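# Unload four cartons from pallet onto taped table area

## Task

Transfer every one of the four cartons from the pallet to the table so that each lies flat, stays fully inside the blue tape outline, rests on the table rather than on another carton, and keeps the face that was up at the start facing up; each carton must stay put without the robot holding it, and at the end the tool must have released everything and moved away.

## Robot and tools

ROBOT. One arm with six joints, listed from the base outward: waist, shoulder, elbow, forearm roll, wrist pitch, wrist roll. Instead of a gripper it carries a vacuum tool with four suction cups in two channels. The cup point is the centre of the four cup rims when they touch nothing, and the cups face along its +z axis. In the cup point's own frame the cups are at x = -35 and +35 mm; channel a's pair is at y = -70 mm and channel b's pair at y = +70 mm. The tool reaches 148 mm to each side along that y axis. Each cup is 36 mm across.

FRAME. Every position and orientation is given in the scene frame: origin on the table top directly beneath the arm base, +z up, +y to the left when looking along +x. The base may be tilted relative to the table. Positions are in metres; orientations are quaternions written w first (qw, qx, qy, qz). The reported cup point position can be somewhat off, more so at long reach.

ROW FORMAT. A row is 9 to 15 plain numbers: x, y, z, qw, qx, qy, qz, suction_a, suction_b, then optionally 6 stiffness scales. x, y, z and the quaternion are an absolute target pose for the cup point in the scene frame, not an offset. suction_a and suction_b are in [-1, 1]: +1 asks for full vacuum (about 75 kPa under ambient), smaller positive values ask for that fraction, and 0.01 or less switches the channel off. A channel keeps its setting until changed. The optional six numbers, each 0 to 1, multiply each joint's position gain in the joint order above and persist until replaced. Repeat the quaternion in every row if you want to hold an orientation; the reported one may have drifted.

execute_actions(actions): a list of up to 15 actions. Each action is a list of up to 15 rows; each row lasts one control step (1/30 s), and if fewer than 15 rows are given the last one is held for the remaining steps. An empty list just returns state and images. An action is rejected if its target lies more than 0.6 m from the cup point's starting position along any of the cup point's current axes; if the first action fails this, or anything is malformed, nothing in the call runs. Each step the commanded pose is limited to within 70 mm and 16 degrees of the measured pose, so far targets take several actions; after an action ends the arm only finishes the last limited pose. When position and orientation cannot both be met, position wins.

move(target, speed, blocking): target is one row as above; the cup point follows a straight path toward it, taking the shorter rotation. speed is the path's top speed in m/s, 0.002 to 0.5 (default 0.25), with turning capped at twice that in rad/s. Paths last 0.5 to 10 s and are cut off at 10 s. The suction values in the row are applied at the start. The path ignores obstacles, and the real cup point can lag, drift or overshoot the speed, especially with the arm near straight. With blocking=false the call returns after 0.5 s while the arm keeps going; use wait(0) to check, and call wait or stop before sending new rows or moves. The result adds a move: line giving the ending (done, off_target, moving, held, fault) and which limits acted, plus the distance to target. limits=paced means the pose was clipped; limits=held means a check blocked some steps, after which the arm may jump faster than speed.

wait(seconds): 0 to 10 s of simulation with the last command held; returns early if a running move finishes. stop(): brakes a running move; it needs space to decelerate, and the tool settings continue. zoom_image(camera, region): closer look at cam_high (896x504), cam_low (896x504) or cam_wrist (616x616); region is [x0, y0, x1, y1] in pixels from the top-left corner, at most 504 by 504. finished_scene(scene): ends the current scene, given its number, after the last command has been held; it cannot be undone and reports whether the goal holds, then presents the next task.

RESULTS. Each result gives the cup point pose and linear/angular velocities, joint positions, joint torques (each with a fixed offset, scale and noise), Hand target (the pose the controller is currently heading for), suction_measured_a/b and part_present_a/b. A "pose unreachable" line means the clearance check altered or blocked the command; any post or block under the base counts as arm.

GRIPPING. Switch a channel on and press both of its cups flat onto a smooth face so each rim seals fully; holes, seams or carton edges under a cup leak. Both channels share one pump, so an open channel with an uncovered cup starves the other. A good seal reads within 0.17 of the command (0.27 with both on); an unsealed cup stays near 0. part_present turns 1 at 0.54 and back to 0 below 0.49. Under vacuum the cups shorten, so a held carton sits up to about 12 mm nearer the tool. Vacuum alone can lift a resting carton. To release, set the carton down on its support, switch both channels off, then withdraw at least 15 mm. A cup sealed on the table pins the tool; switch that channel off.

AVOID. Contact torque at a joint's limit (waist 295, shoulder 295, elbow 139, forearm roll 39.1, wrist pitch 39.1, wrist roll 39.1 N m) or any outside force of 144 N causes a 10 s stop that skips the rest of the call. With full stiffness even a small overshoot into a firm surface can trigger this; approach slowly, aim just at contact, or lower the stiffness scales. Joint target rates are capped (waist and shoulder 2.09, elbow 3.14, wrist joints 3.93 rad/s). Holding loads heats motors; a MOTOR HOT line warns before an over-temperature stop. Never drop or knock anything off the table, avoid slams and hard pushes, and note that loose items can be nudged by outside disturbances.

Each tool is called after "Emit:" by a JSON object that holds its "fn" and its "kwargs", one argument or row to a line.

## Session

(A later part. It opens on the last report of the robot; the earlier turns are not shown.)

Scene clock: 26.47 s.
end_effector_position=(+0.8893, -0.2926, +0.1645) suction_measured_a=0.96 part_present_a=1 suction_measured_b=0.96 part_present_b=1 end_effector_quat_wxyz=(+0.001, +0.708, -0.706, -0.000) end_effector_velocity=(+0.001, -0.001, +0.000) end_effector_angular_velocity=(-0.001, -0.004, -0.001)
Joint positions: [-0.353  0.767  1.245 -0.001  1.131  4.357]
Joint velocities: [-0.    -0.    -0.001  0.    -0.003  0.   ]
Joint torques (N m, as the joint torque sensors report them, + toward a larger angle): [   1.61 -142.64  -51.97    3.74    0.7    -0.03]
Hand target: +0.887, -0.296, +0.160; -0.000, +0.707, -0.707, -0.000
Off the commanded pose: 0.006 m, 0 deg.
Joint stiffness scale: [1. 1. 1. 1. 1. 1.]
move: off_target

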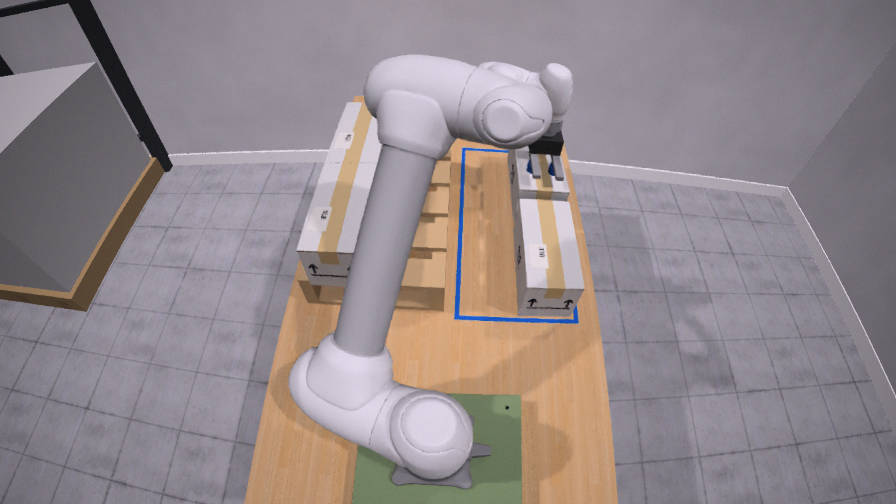

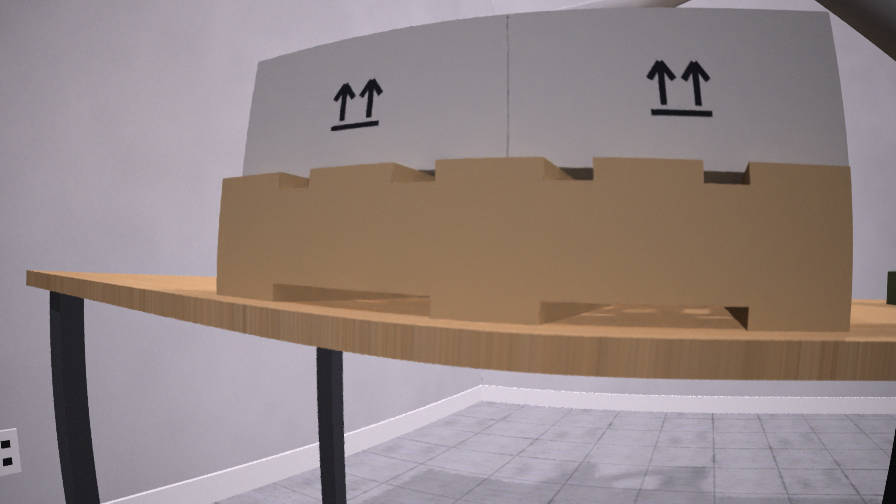

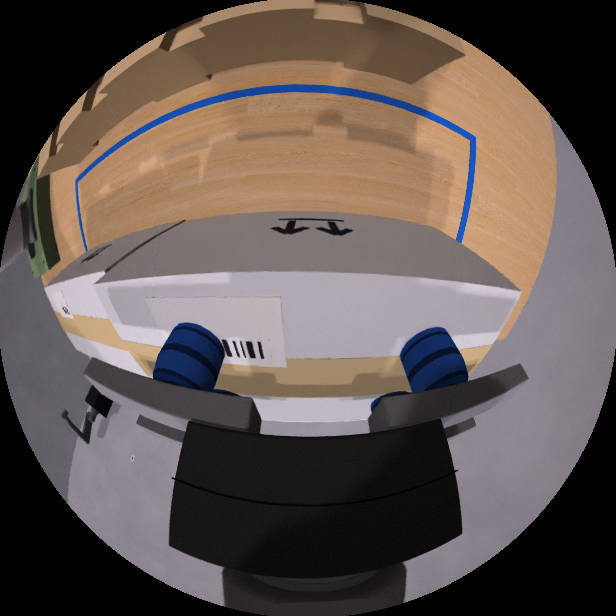

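Emit:
{"fn": "move", "kwargs": {
  "target": [0.895,-0.304,0.141,0,0.7071,-0.7071,0,1,1],
  "speed": 0.03
}}

Emit:
{"fn": "move", "kwargs": {
  "target": [0.895,-0.304,0.146,0,0.7071,-0.7071,0,0,0]
}}

Emit:
{"fn": "move", "kwargs": {
  "target": [0.89,-0.27,0.30,0,0.7071,-0.7071,0,0,0]
}}

Emit:
{"fn": "move", "kwargs": {
  "target": [0.865,0.275,0.315,0,0.7071,-0.7071,0,0,0],
  "speed": 0.4
}}

Emit:
{"fn": "move", "kwargs": {
  "target": [0.865,0.275,0.262,0,0.7071,-0.7071,0,1,1],
  "speed": 0.06
}}

Emit:
{"fn": "zoom_image", "kwargs": {
  "camera": "cam_high",
  "region": [420,100,660,340]
}}

Scene clock: 28.07 s.
end_effector_position=(+0.8924, -0.2984, +0.1423) suction_measured_a=0.96 part_present_a=1 suction_measured_b=0.96 part_present_b=1 end_effector_quat_wxyz=(+0.002, +0.708, -0.706, -0.004) end_effector_velocity=(+0.001, -0.000, -0.000) end_effector_angular_velocity=(-0.001, -0.002, +0.001)
Joint positions: [-0.358  0.793  1.239 -0.001  1.118  4.352]
Joint velocities: [ 0.     0.001 -0.001  0.    -0.001 -0.   ]
Joint torques (N m, as the joint torque sensors report them, + toward a larger angle): [   1.55 -131.14  -45.56    3.56    1.98    0.47]
Hand target: +0.895, -0.304, +0.141; +0.000, +0.707, -0.707, -0.000
Off the commanded pose: 0.006 m, 0 deg.
Joint stiffness scale: [1. 1. 1. 1. 1. 1.]
move: off_target

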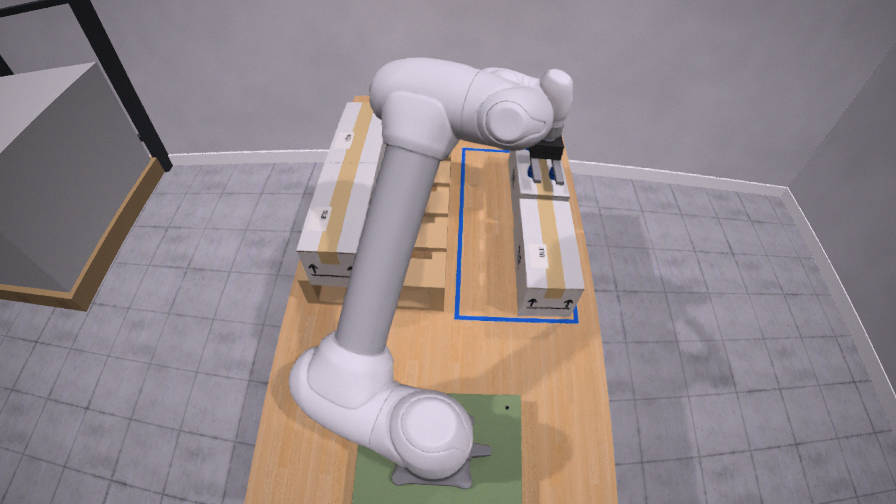

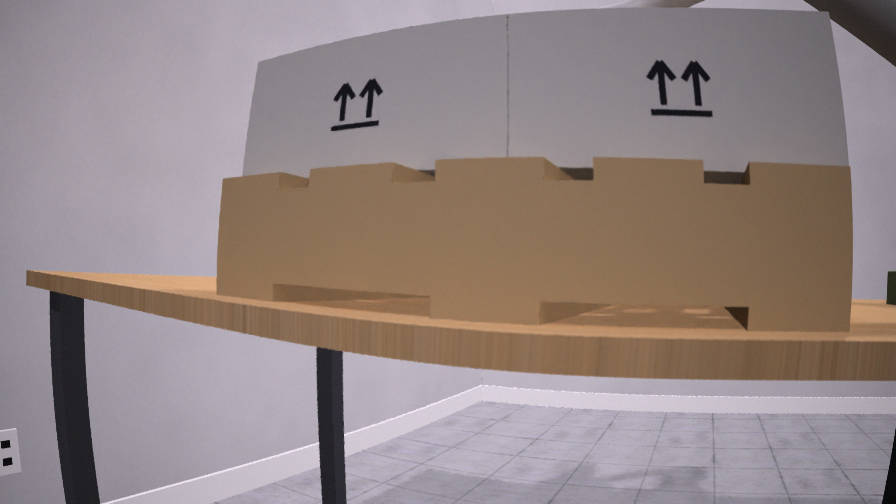

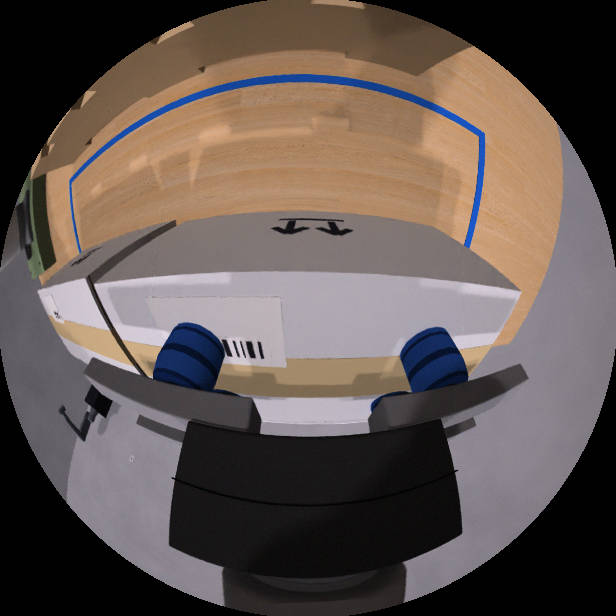

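Scene clock: 28.77 s.
end_effector_position=(+0.8944, -0.2993, +0.1488) suction_measured_a=0.00 part_present_a=0 suction_measured_b=0.00 part_present_b=0 end_effector_quat_wxyz=(+0.000, +0.708, -0.706, +0.000) end_effector_velocity=(+0.001, +0.001, -0.000) end_effector_angular_velocity=(-0.000, -0.000, +0.001)
Joint positions: [-0.358  0.788  1.235 -0.001  1.118  4.352]
Joint velocities: [ 0.001  0.     0.     0.    -0.001  0.   ]
Joint torques (N m, as the joint torque sensors report them, + toward a larger angle): [  -0.45 -102.81  -33.69    3.55   -1.73   -0.14]
Hand target: +0.895, -0.304, +0.146; +0.000, +0.707, -0.707, +0.000
Off the commanded pose: 0.006 m, 0 deg.
Joint stiffness scale: [1. 1. 1. 1. 1. 1.]
move: off_target

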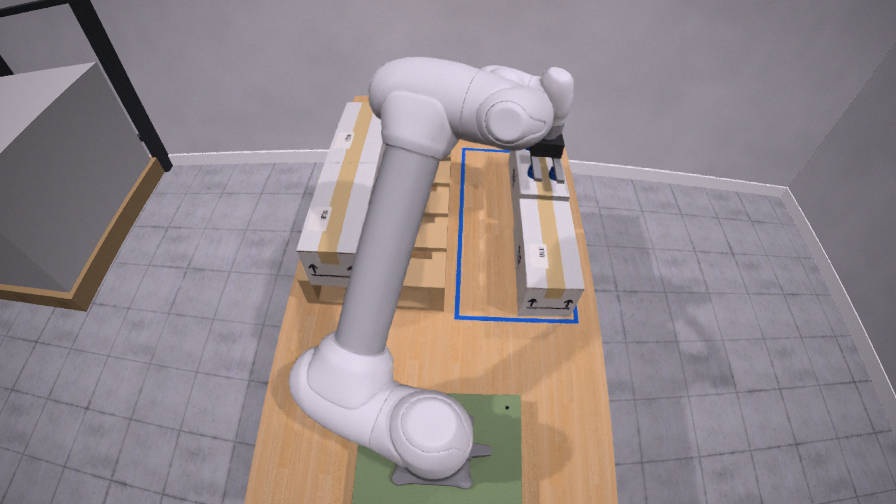

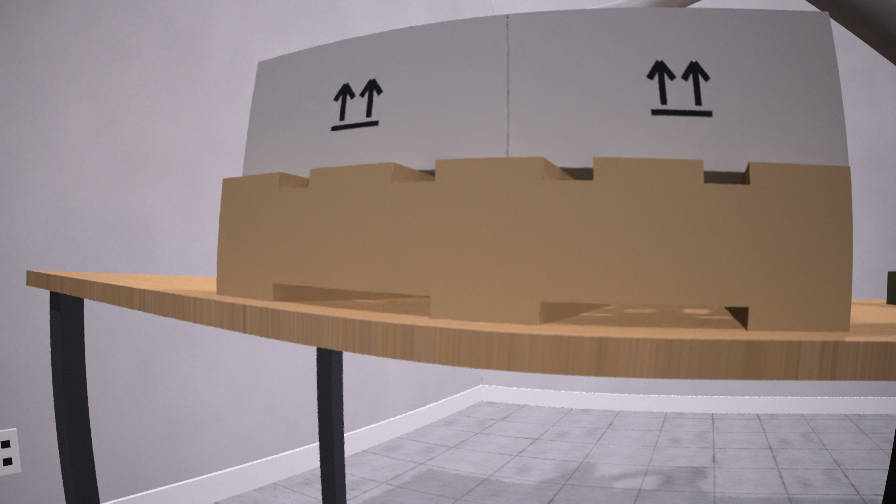

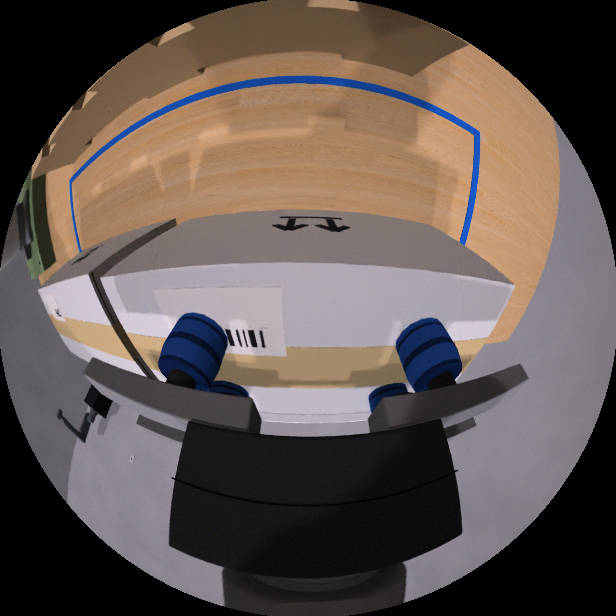

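Scene clock: 29.80 s.
end_effector_position=(+0.8882, -0.2743, +0.2959) suction_measured_a=0.00 part_present_a=0 suction_measured_b=0.00 part_present_b=0 end_effector_quat_wxyz=(+0.000, +0.707, -0.707, +0.001) end_effector_velocity=(-0.001, +0.000, -0.000) end_effector_angular_velocity=(+0.002, +0.005, -0.001)
Joint positions: [-0.335  0.677  1.154 -0.001  1.309  4.377]
Joint velocities: [-0.     0.    -0.     0.     0.006  0.001]
Joint torques (N m, as the joint torque sensors report them, + toward a larger angle): [   0.   -118.6   -45.25    4.13    0.05    0.54]
Hand target: +0.890, -0.270, +0.300; +0.000, +0.707, -0.707, +0.000
Off the commanded pose: 0.006 m, 0 deg.
Joint stiffness scale: [1. 1. 1. 1. 1. 1.]
move: off_target

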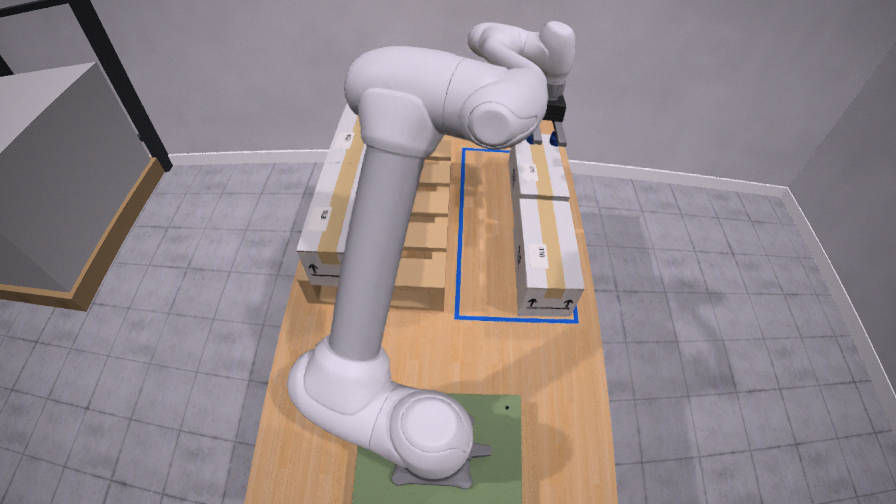

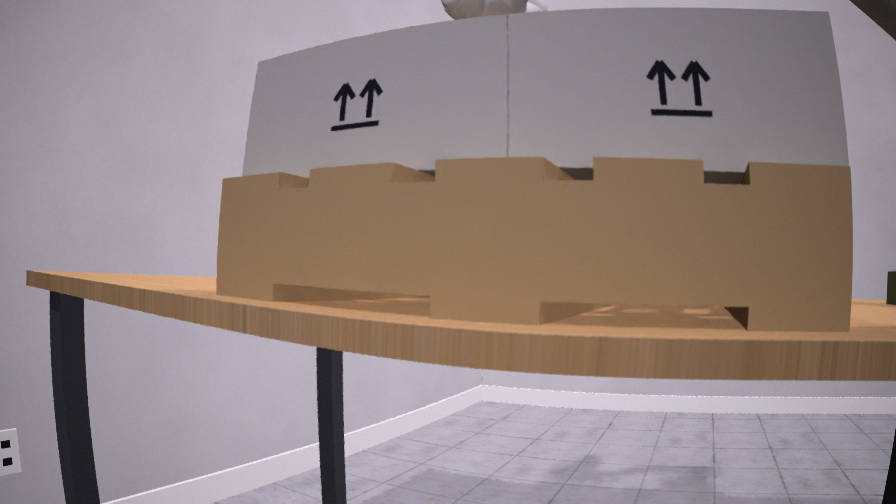

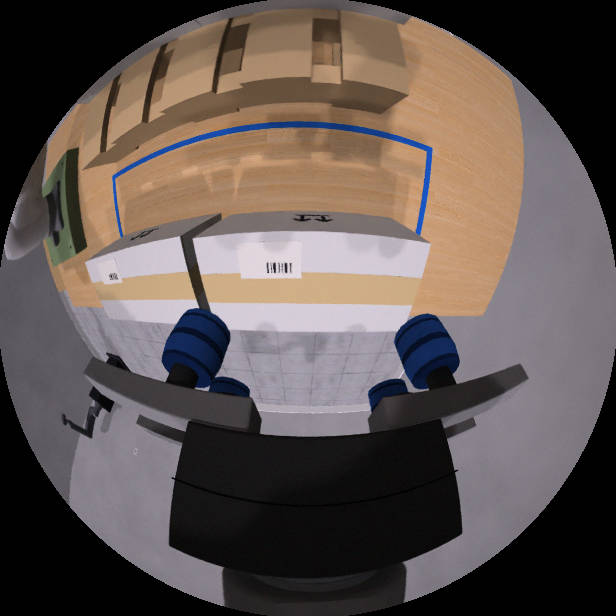

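Scene clock: 31.70 s.
end_effector_position=(+0.8647, +0.2706, +0.3122) suction_measured_a=0.00 part_present_a=0 suction_measured_b=0.00 part_present_b=0 end_effector_quat_wxyz=(-0.001, +0.707, -0.707, +0.001) end_effector_velocity=(+0.001, -0.001, +0.001) end_effector_angular_velocity=(+0.000, -0.000, -0.004)
Joint positions: [ 0.267  0.629  1.205 -0.001  1.304  4.979]
Joint velocities: [-0.001  0.001 -0.003 -0.     0.002  0.003]
Joint torques (N m, as the joint torque sensors report them, + toward a larger angle): [   0.66 -114.67  -44.36    4.      0.2     0.56]
Hand target: +0.864, +0.275, +0.315; -0.000, +0.707, -0.707, +0.000
Off the commanded pose: 0.005 m, 0 deg.
Joint stiffness scale: [1. 1. 1. 1. 1. 1.]
move: off_target

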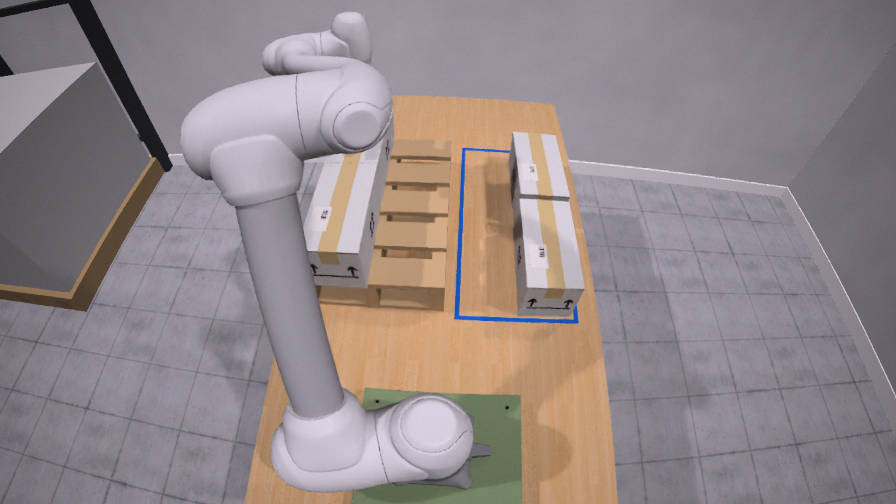

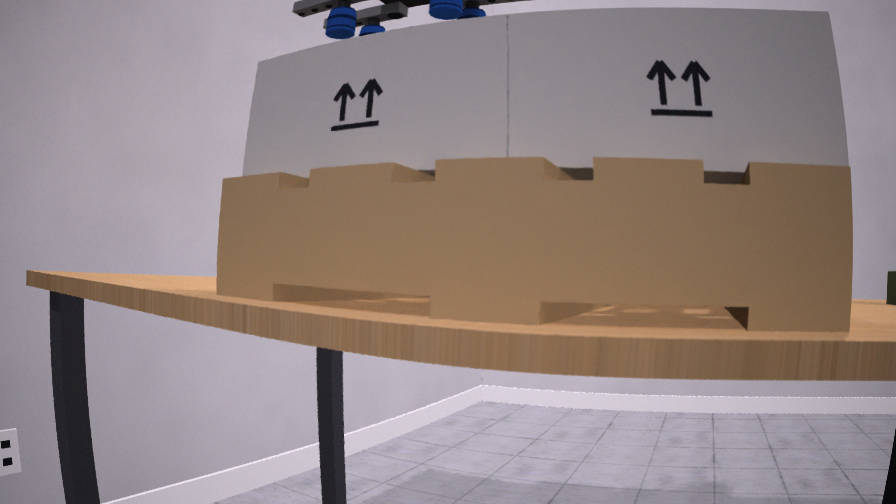

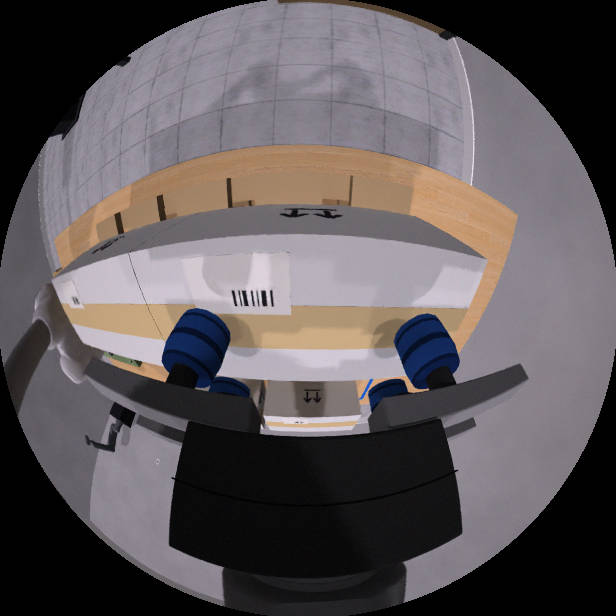

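Scene clock: 33.00 s.
end_effector_position=(+0.8669, +0.2712, +0.2652) suction_measured_a=0.69 part_present_a=1 suction_measured_b=0.69 part_present_b=1 end_effector_quat_wxyz=(+0.001, +0.707, -0.707, +0.000) end_effector_velocity=(-0.000, -0.000, +0.000) end_effector_angular_velocity=(-0.000, +0.000, -0.001)
Joint positions: [ 0.267  0.658  1.243 -0.001  1.241  4.979]
Joint velocities: [-0.    -0.001  0.     0.     0.001  0.   ]
Joint torques (N m, as the joint torque sensors report them, + toward a larger angle): [   1.77 -129.26  -50.59    3.99    2.24    0.36]
Hand target: +0.865, +0.275, +0.262; +0.000, +0.707, -0.707, -0.000
Off the commanded pose: 0.005 m, 0 deg.
Joint stiffness scale: [1. 1. 1. 1. 1. 1.]
move: off_target

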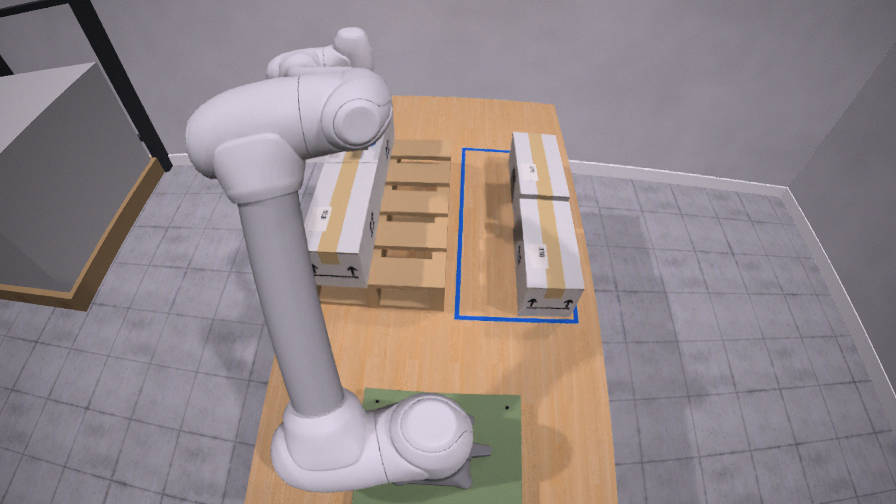

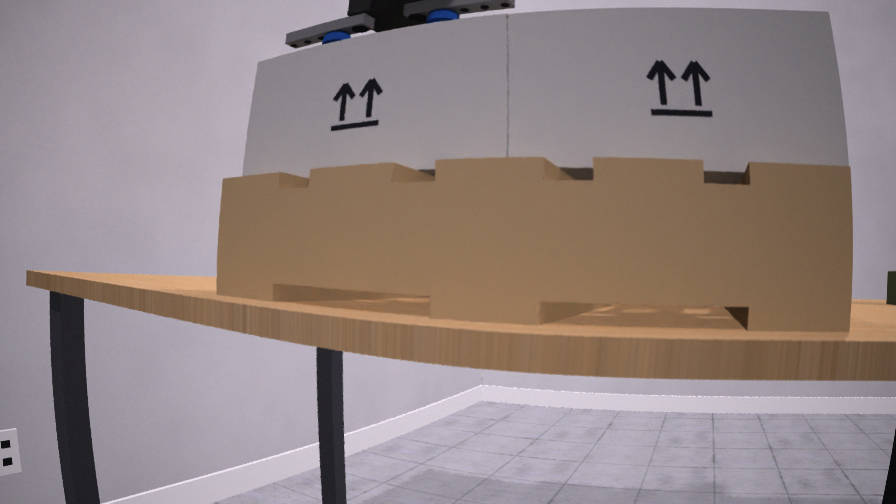

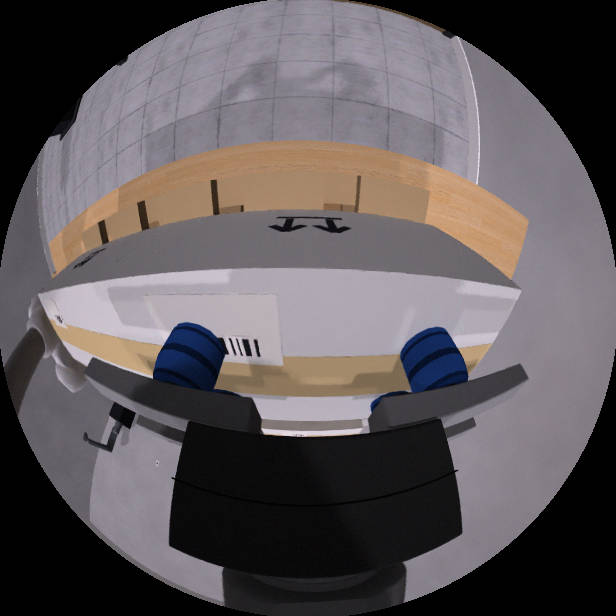

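Region (420, 100, 660, 340) of cam_high's 896x504 image, scaled by 2.100, with more detail than that image has.

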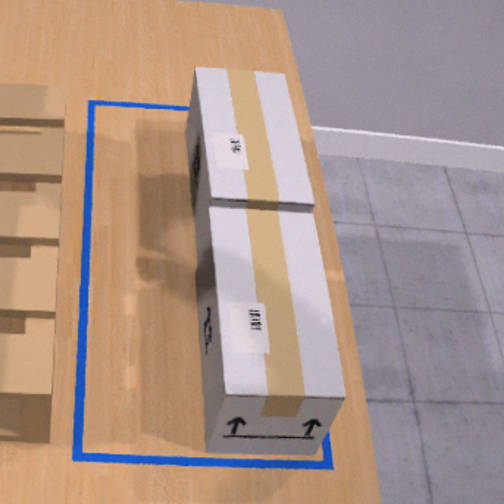

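Flush would be y=−0.143; aim for actual −0.137.

Emit:
{"fn": "move", "kwargs": {
  "target": [0.87,0.27,0.31,0,0.7071,-0.7071,0,1,1],
  "speed": 0.1
}}

Emit:
{"fn": "move", "kwargs": {
  "target": [0.9,-0.13,0.31,0,0.7071,-0.7071,0,1,1]
}}

Emit:
{"fn": "move", "kwargs": {
  "target": [0.9,-0.141,0.158,0,0.7071,-0.7071,0,1,1],
  "speed": 0.12
}}

Emit:
{"fn": "move", "kwargs": {
  "target": [0.9,-0.141,0.139,0,0.7071,-0.7071,0,1,1],
  "speed": 0.03
}}

Scene clock: 34.13 s.
end_effector_position=(+0.8689, +0.2717, +0.3054) suction_measured_a=0.96 part_present_a=1 suction_measured_b=0.96 part_present_b=1 end_effector_quat_wxyz=(-0.000, +0.707, -0.707, +0.001) end_effector_velocity=(-0.001, -0.000, +0.000) end_effector_angular_velocity=(-0.001, +0.003, +0.001)
Joint positions: [ 0.267  0.64   1.199 -0.001  1.302  4.979]
Joint velocities: [ 0.    -0.     0.    -0.     0.003 -0.001]
Joint torques (N m, as the joint torque sensors report them, + toward a larger angle): [   2.86 -132.98  -57.88    4.44    1.24    0.18]
Hand target: +0.870, +0.270, +0.310; -0.000, +0.707, -0.707, +0.000
Off the commanded pose: 0.005 m, 0 deg.
Joint stiffness scale: [1. 1. 1. 1. 1. 1.]
move: off_target

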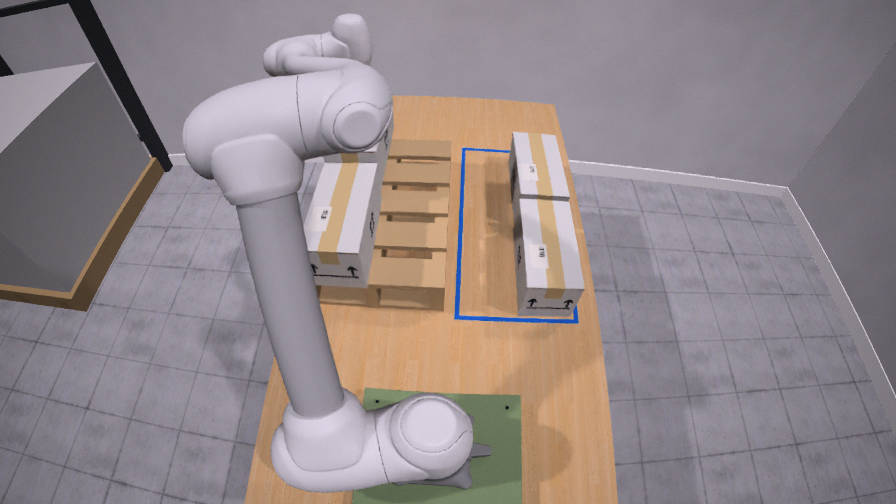

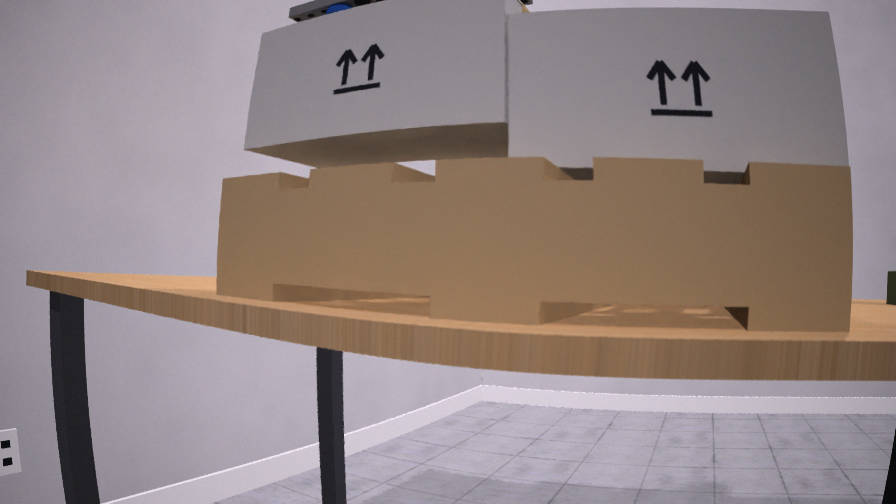

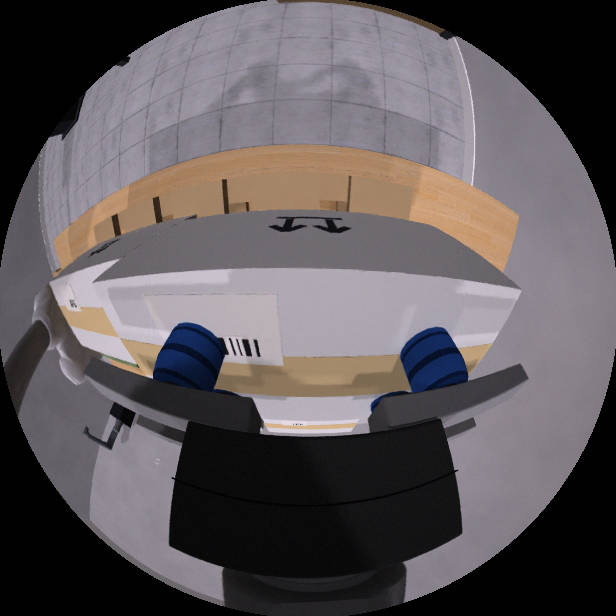

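Scene clock: 36.20 s.
end_effector_position=(+0.8999, -0.1262, +0.3072) suction_measured_a=0.96 part_present_a=1 suction_measured_b=0.96 part_present_b=1 end_effector_quat_wxyz=(-0.000, +0.707, -0.707, +0.001) end_effector_velocity=(+0.000, +0.001, +0.001) end_effector_angular_velocity=(-0.000, -0.000, +0.004)
Joint positions: [-0.176  0.636  1.202 -0.001  1.301  4.535]
Joint velocities: [ 0.001 -0.    -0.001 -0.     0.001 -0.003]
Joint torques (N m, as the joint torque sensors report them, + toward a larger angle): [   1.83 -135.34  -56.53    4.04    0.8    -0.01]
Hand target: +0.900, -0.130, +0.310; +0.000, +0.707, -0.707, -0.000
Off the commanded pose: 0.005 m, 0 deg.
Joint stiffness scale: [1. 1. 1. 1. 1. 1.]
move: off_target

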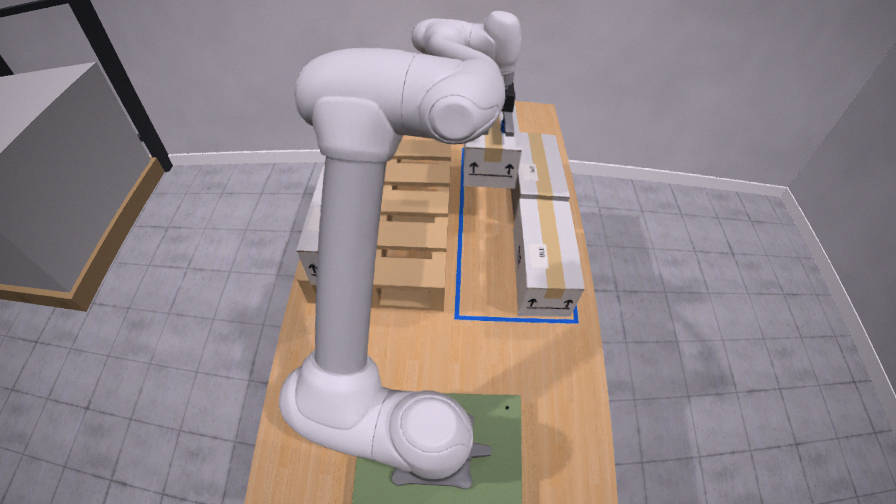

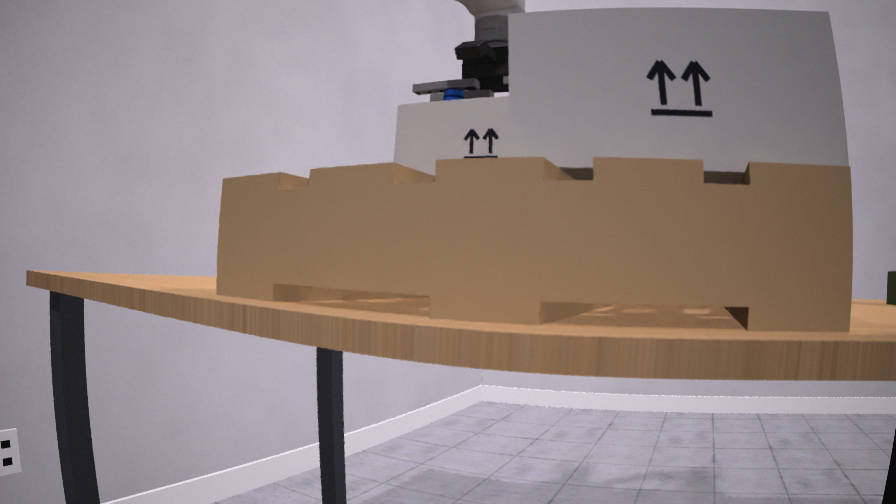

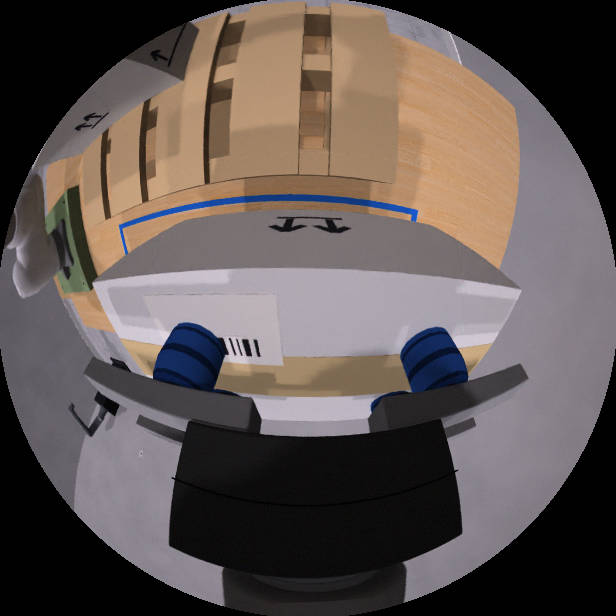

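Scene clock: 37.80 s.
end_effector_position=(+0.9017, -0.1373, +0.1623) suction_measured_a=0.96 part_present_a=1 suction_measured_b=0.96 part_present_b=1 end_effector_quat_wxyz=(+0.001, +0.708, -0.706, -0.000) end_effector_velocity=(+0.001, +0.001, -0.000) end_effector_angular_velocity=(-0.000, -0.002, +0.001)
Joint positions: [-0.187  0.732  1.313 -0.001  1.098  4.522]
Joint velocities: [ 0.001  0.     0.     0.    -0.002 -0.   ]
Joint torques (N m, as the joint torque sensors report them, + toward a larger angle): [   3.3  -140.57  -52.03    3.52    1.12    0.29]
Hand target: +0.900, -0.141, +0.158; +0.000, +0.707, -0.707, -0.000
Off the commanded pose: 0.006 m, 0 deg.
Joint stiffness scale: [1. 1. 1. 1. 1. 1.]
move: off_target

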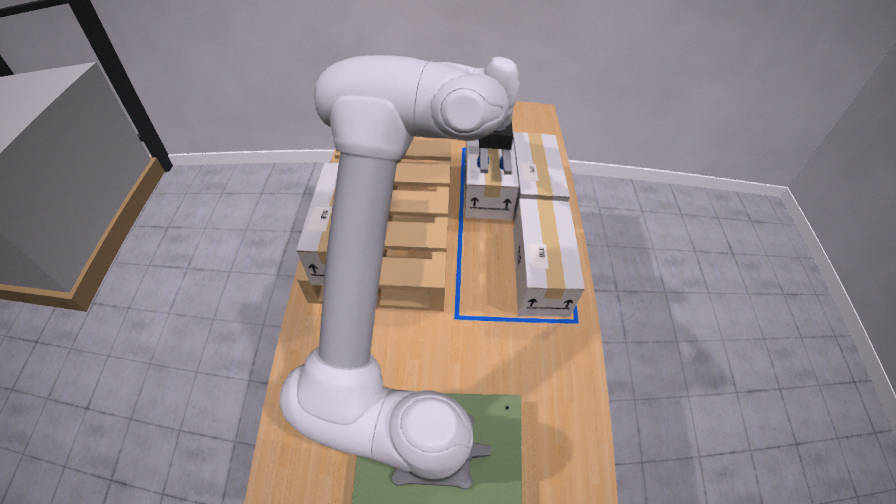

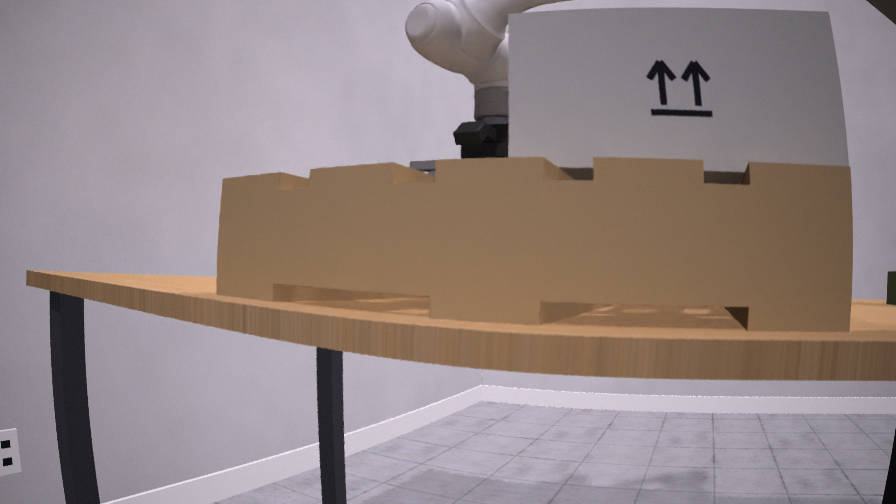

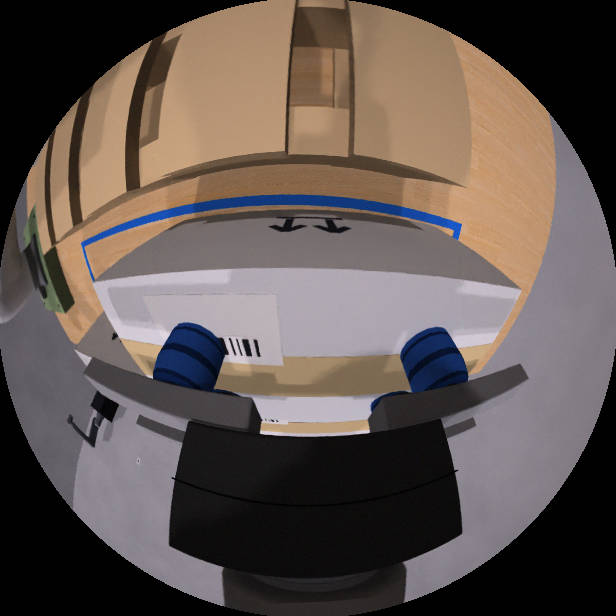

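Scene clock: 38.87 s.
end_effector_position=(+0.9023, -0.1374, +0.1439) suction_measured_a=0.96 part_present_a=1 suction_measured_b=0.96 part_present_b=1 end_effector_quat_wxyz=(+0.000, +0.708, -0.706, +0.000) end_effector_velocity=(+0.001, -0.001, +0.001) end_effector_angular_velocity=(-0.001, -0.003, +0.000)
Joint positions: [-0.187  0.747  1.323 -0.001  1.072  4.522]
Joint velocities: [-0.    -0.    -0.001  0.    -0.002 -0.   ]
Joint torques (N m, as the joint torque sensors report them, + toward a larger angle): [   1.97 -141.98  -52.      4.09    0.78   -0.12]
Hand target: +0.900, -0.141, +0.139; +0.000, +0.707, -0.707, -0.000
Off the commanded pose: 0.007 m, 0 deg.
Joint stiffness scale: [1. 1. 1. 1. 1. 1.]
move: off_target

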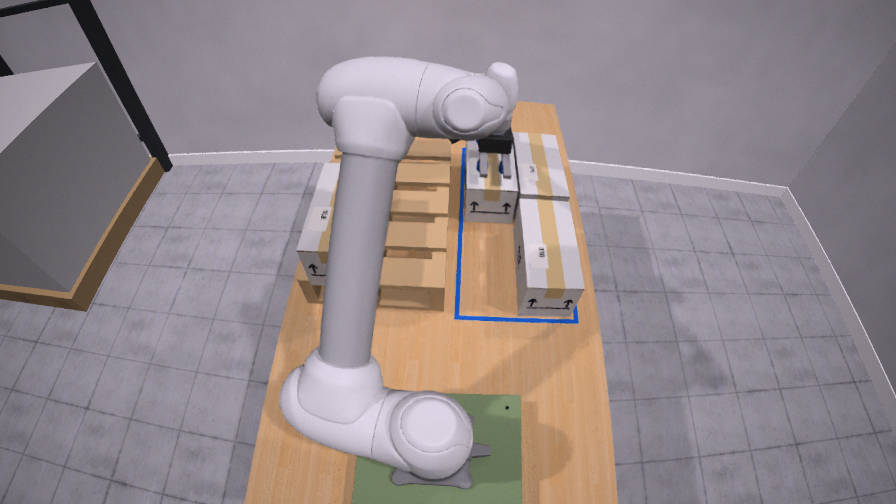

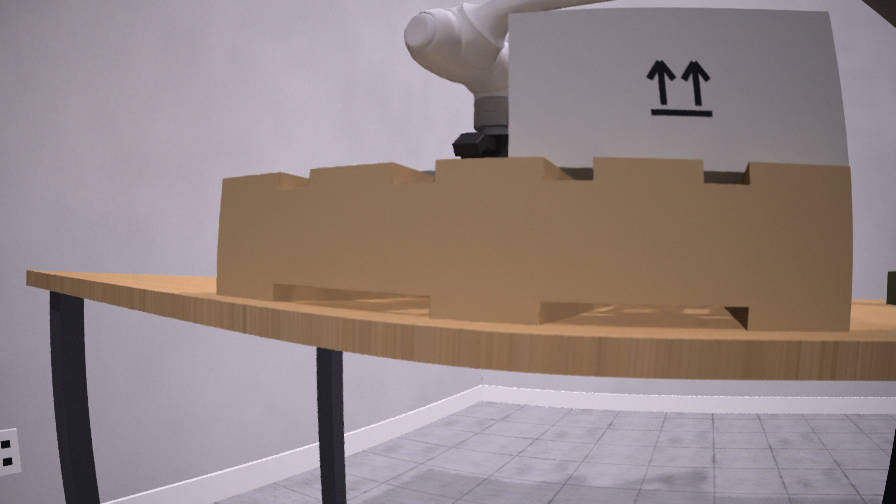

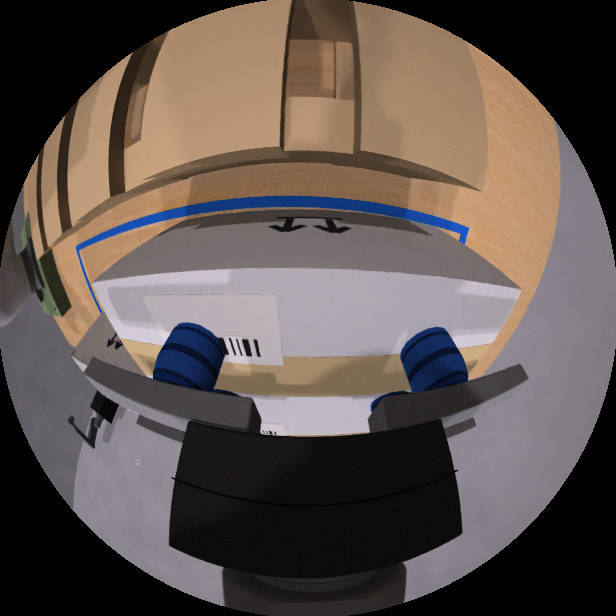

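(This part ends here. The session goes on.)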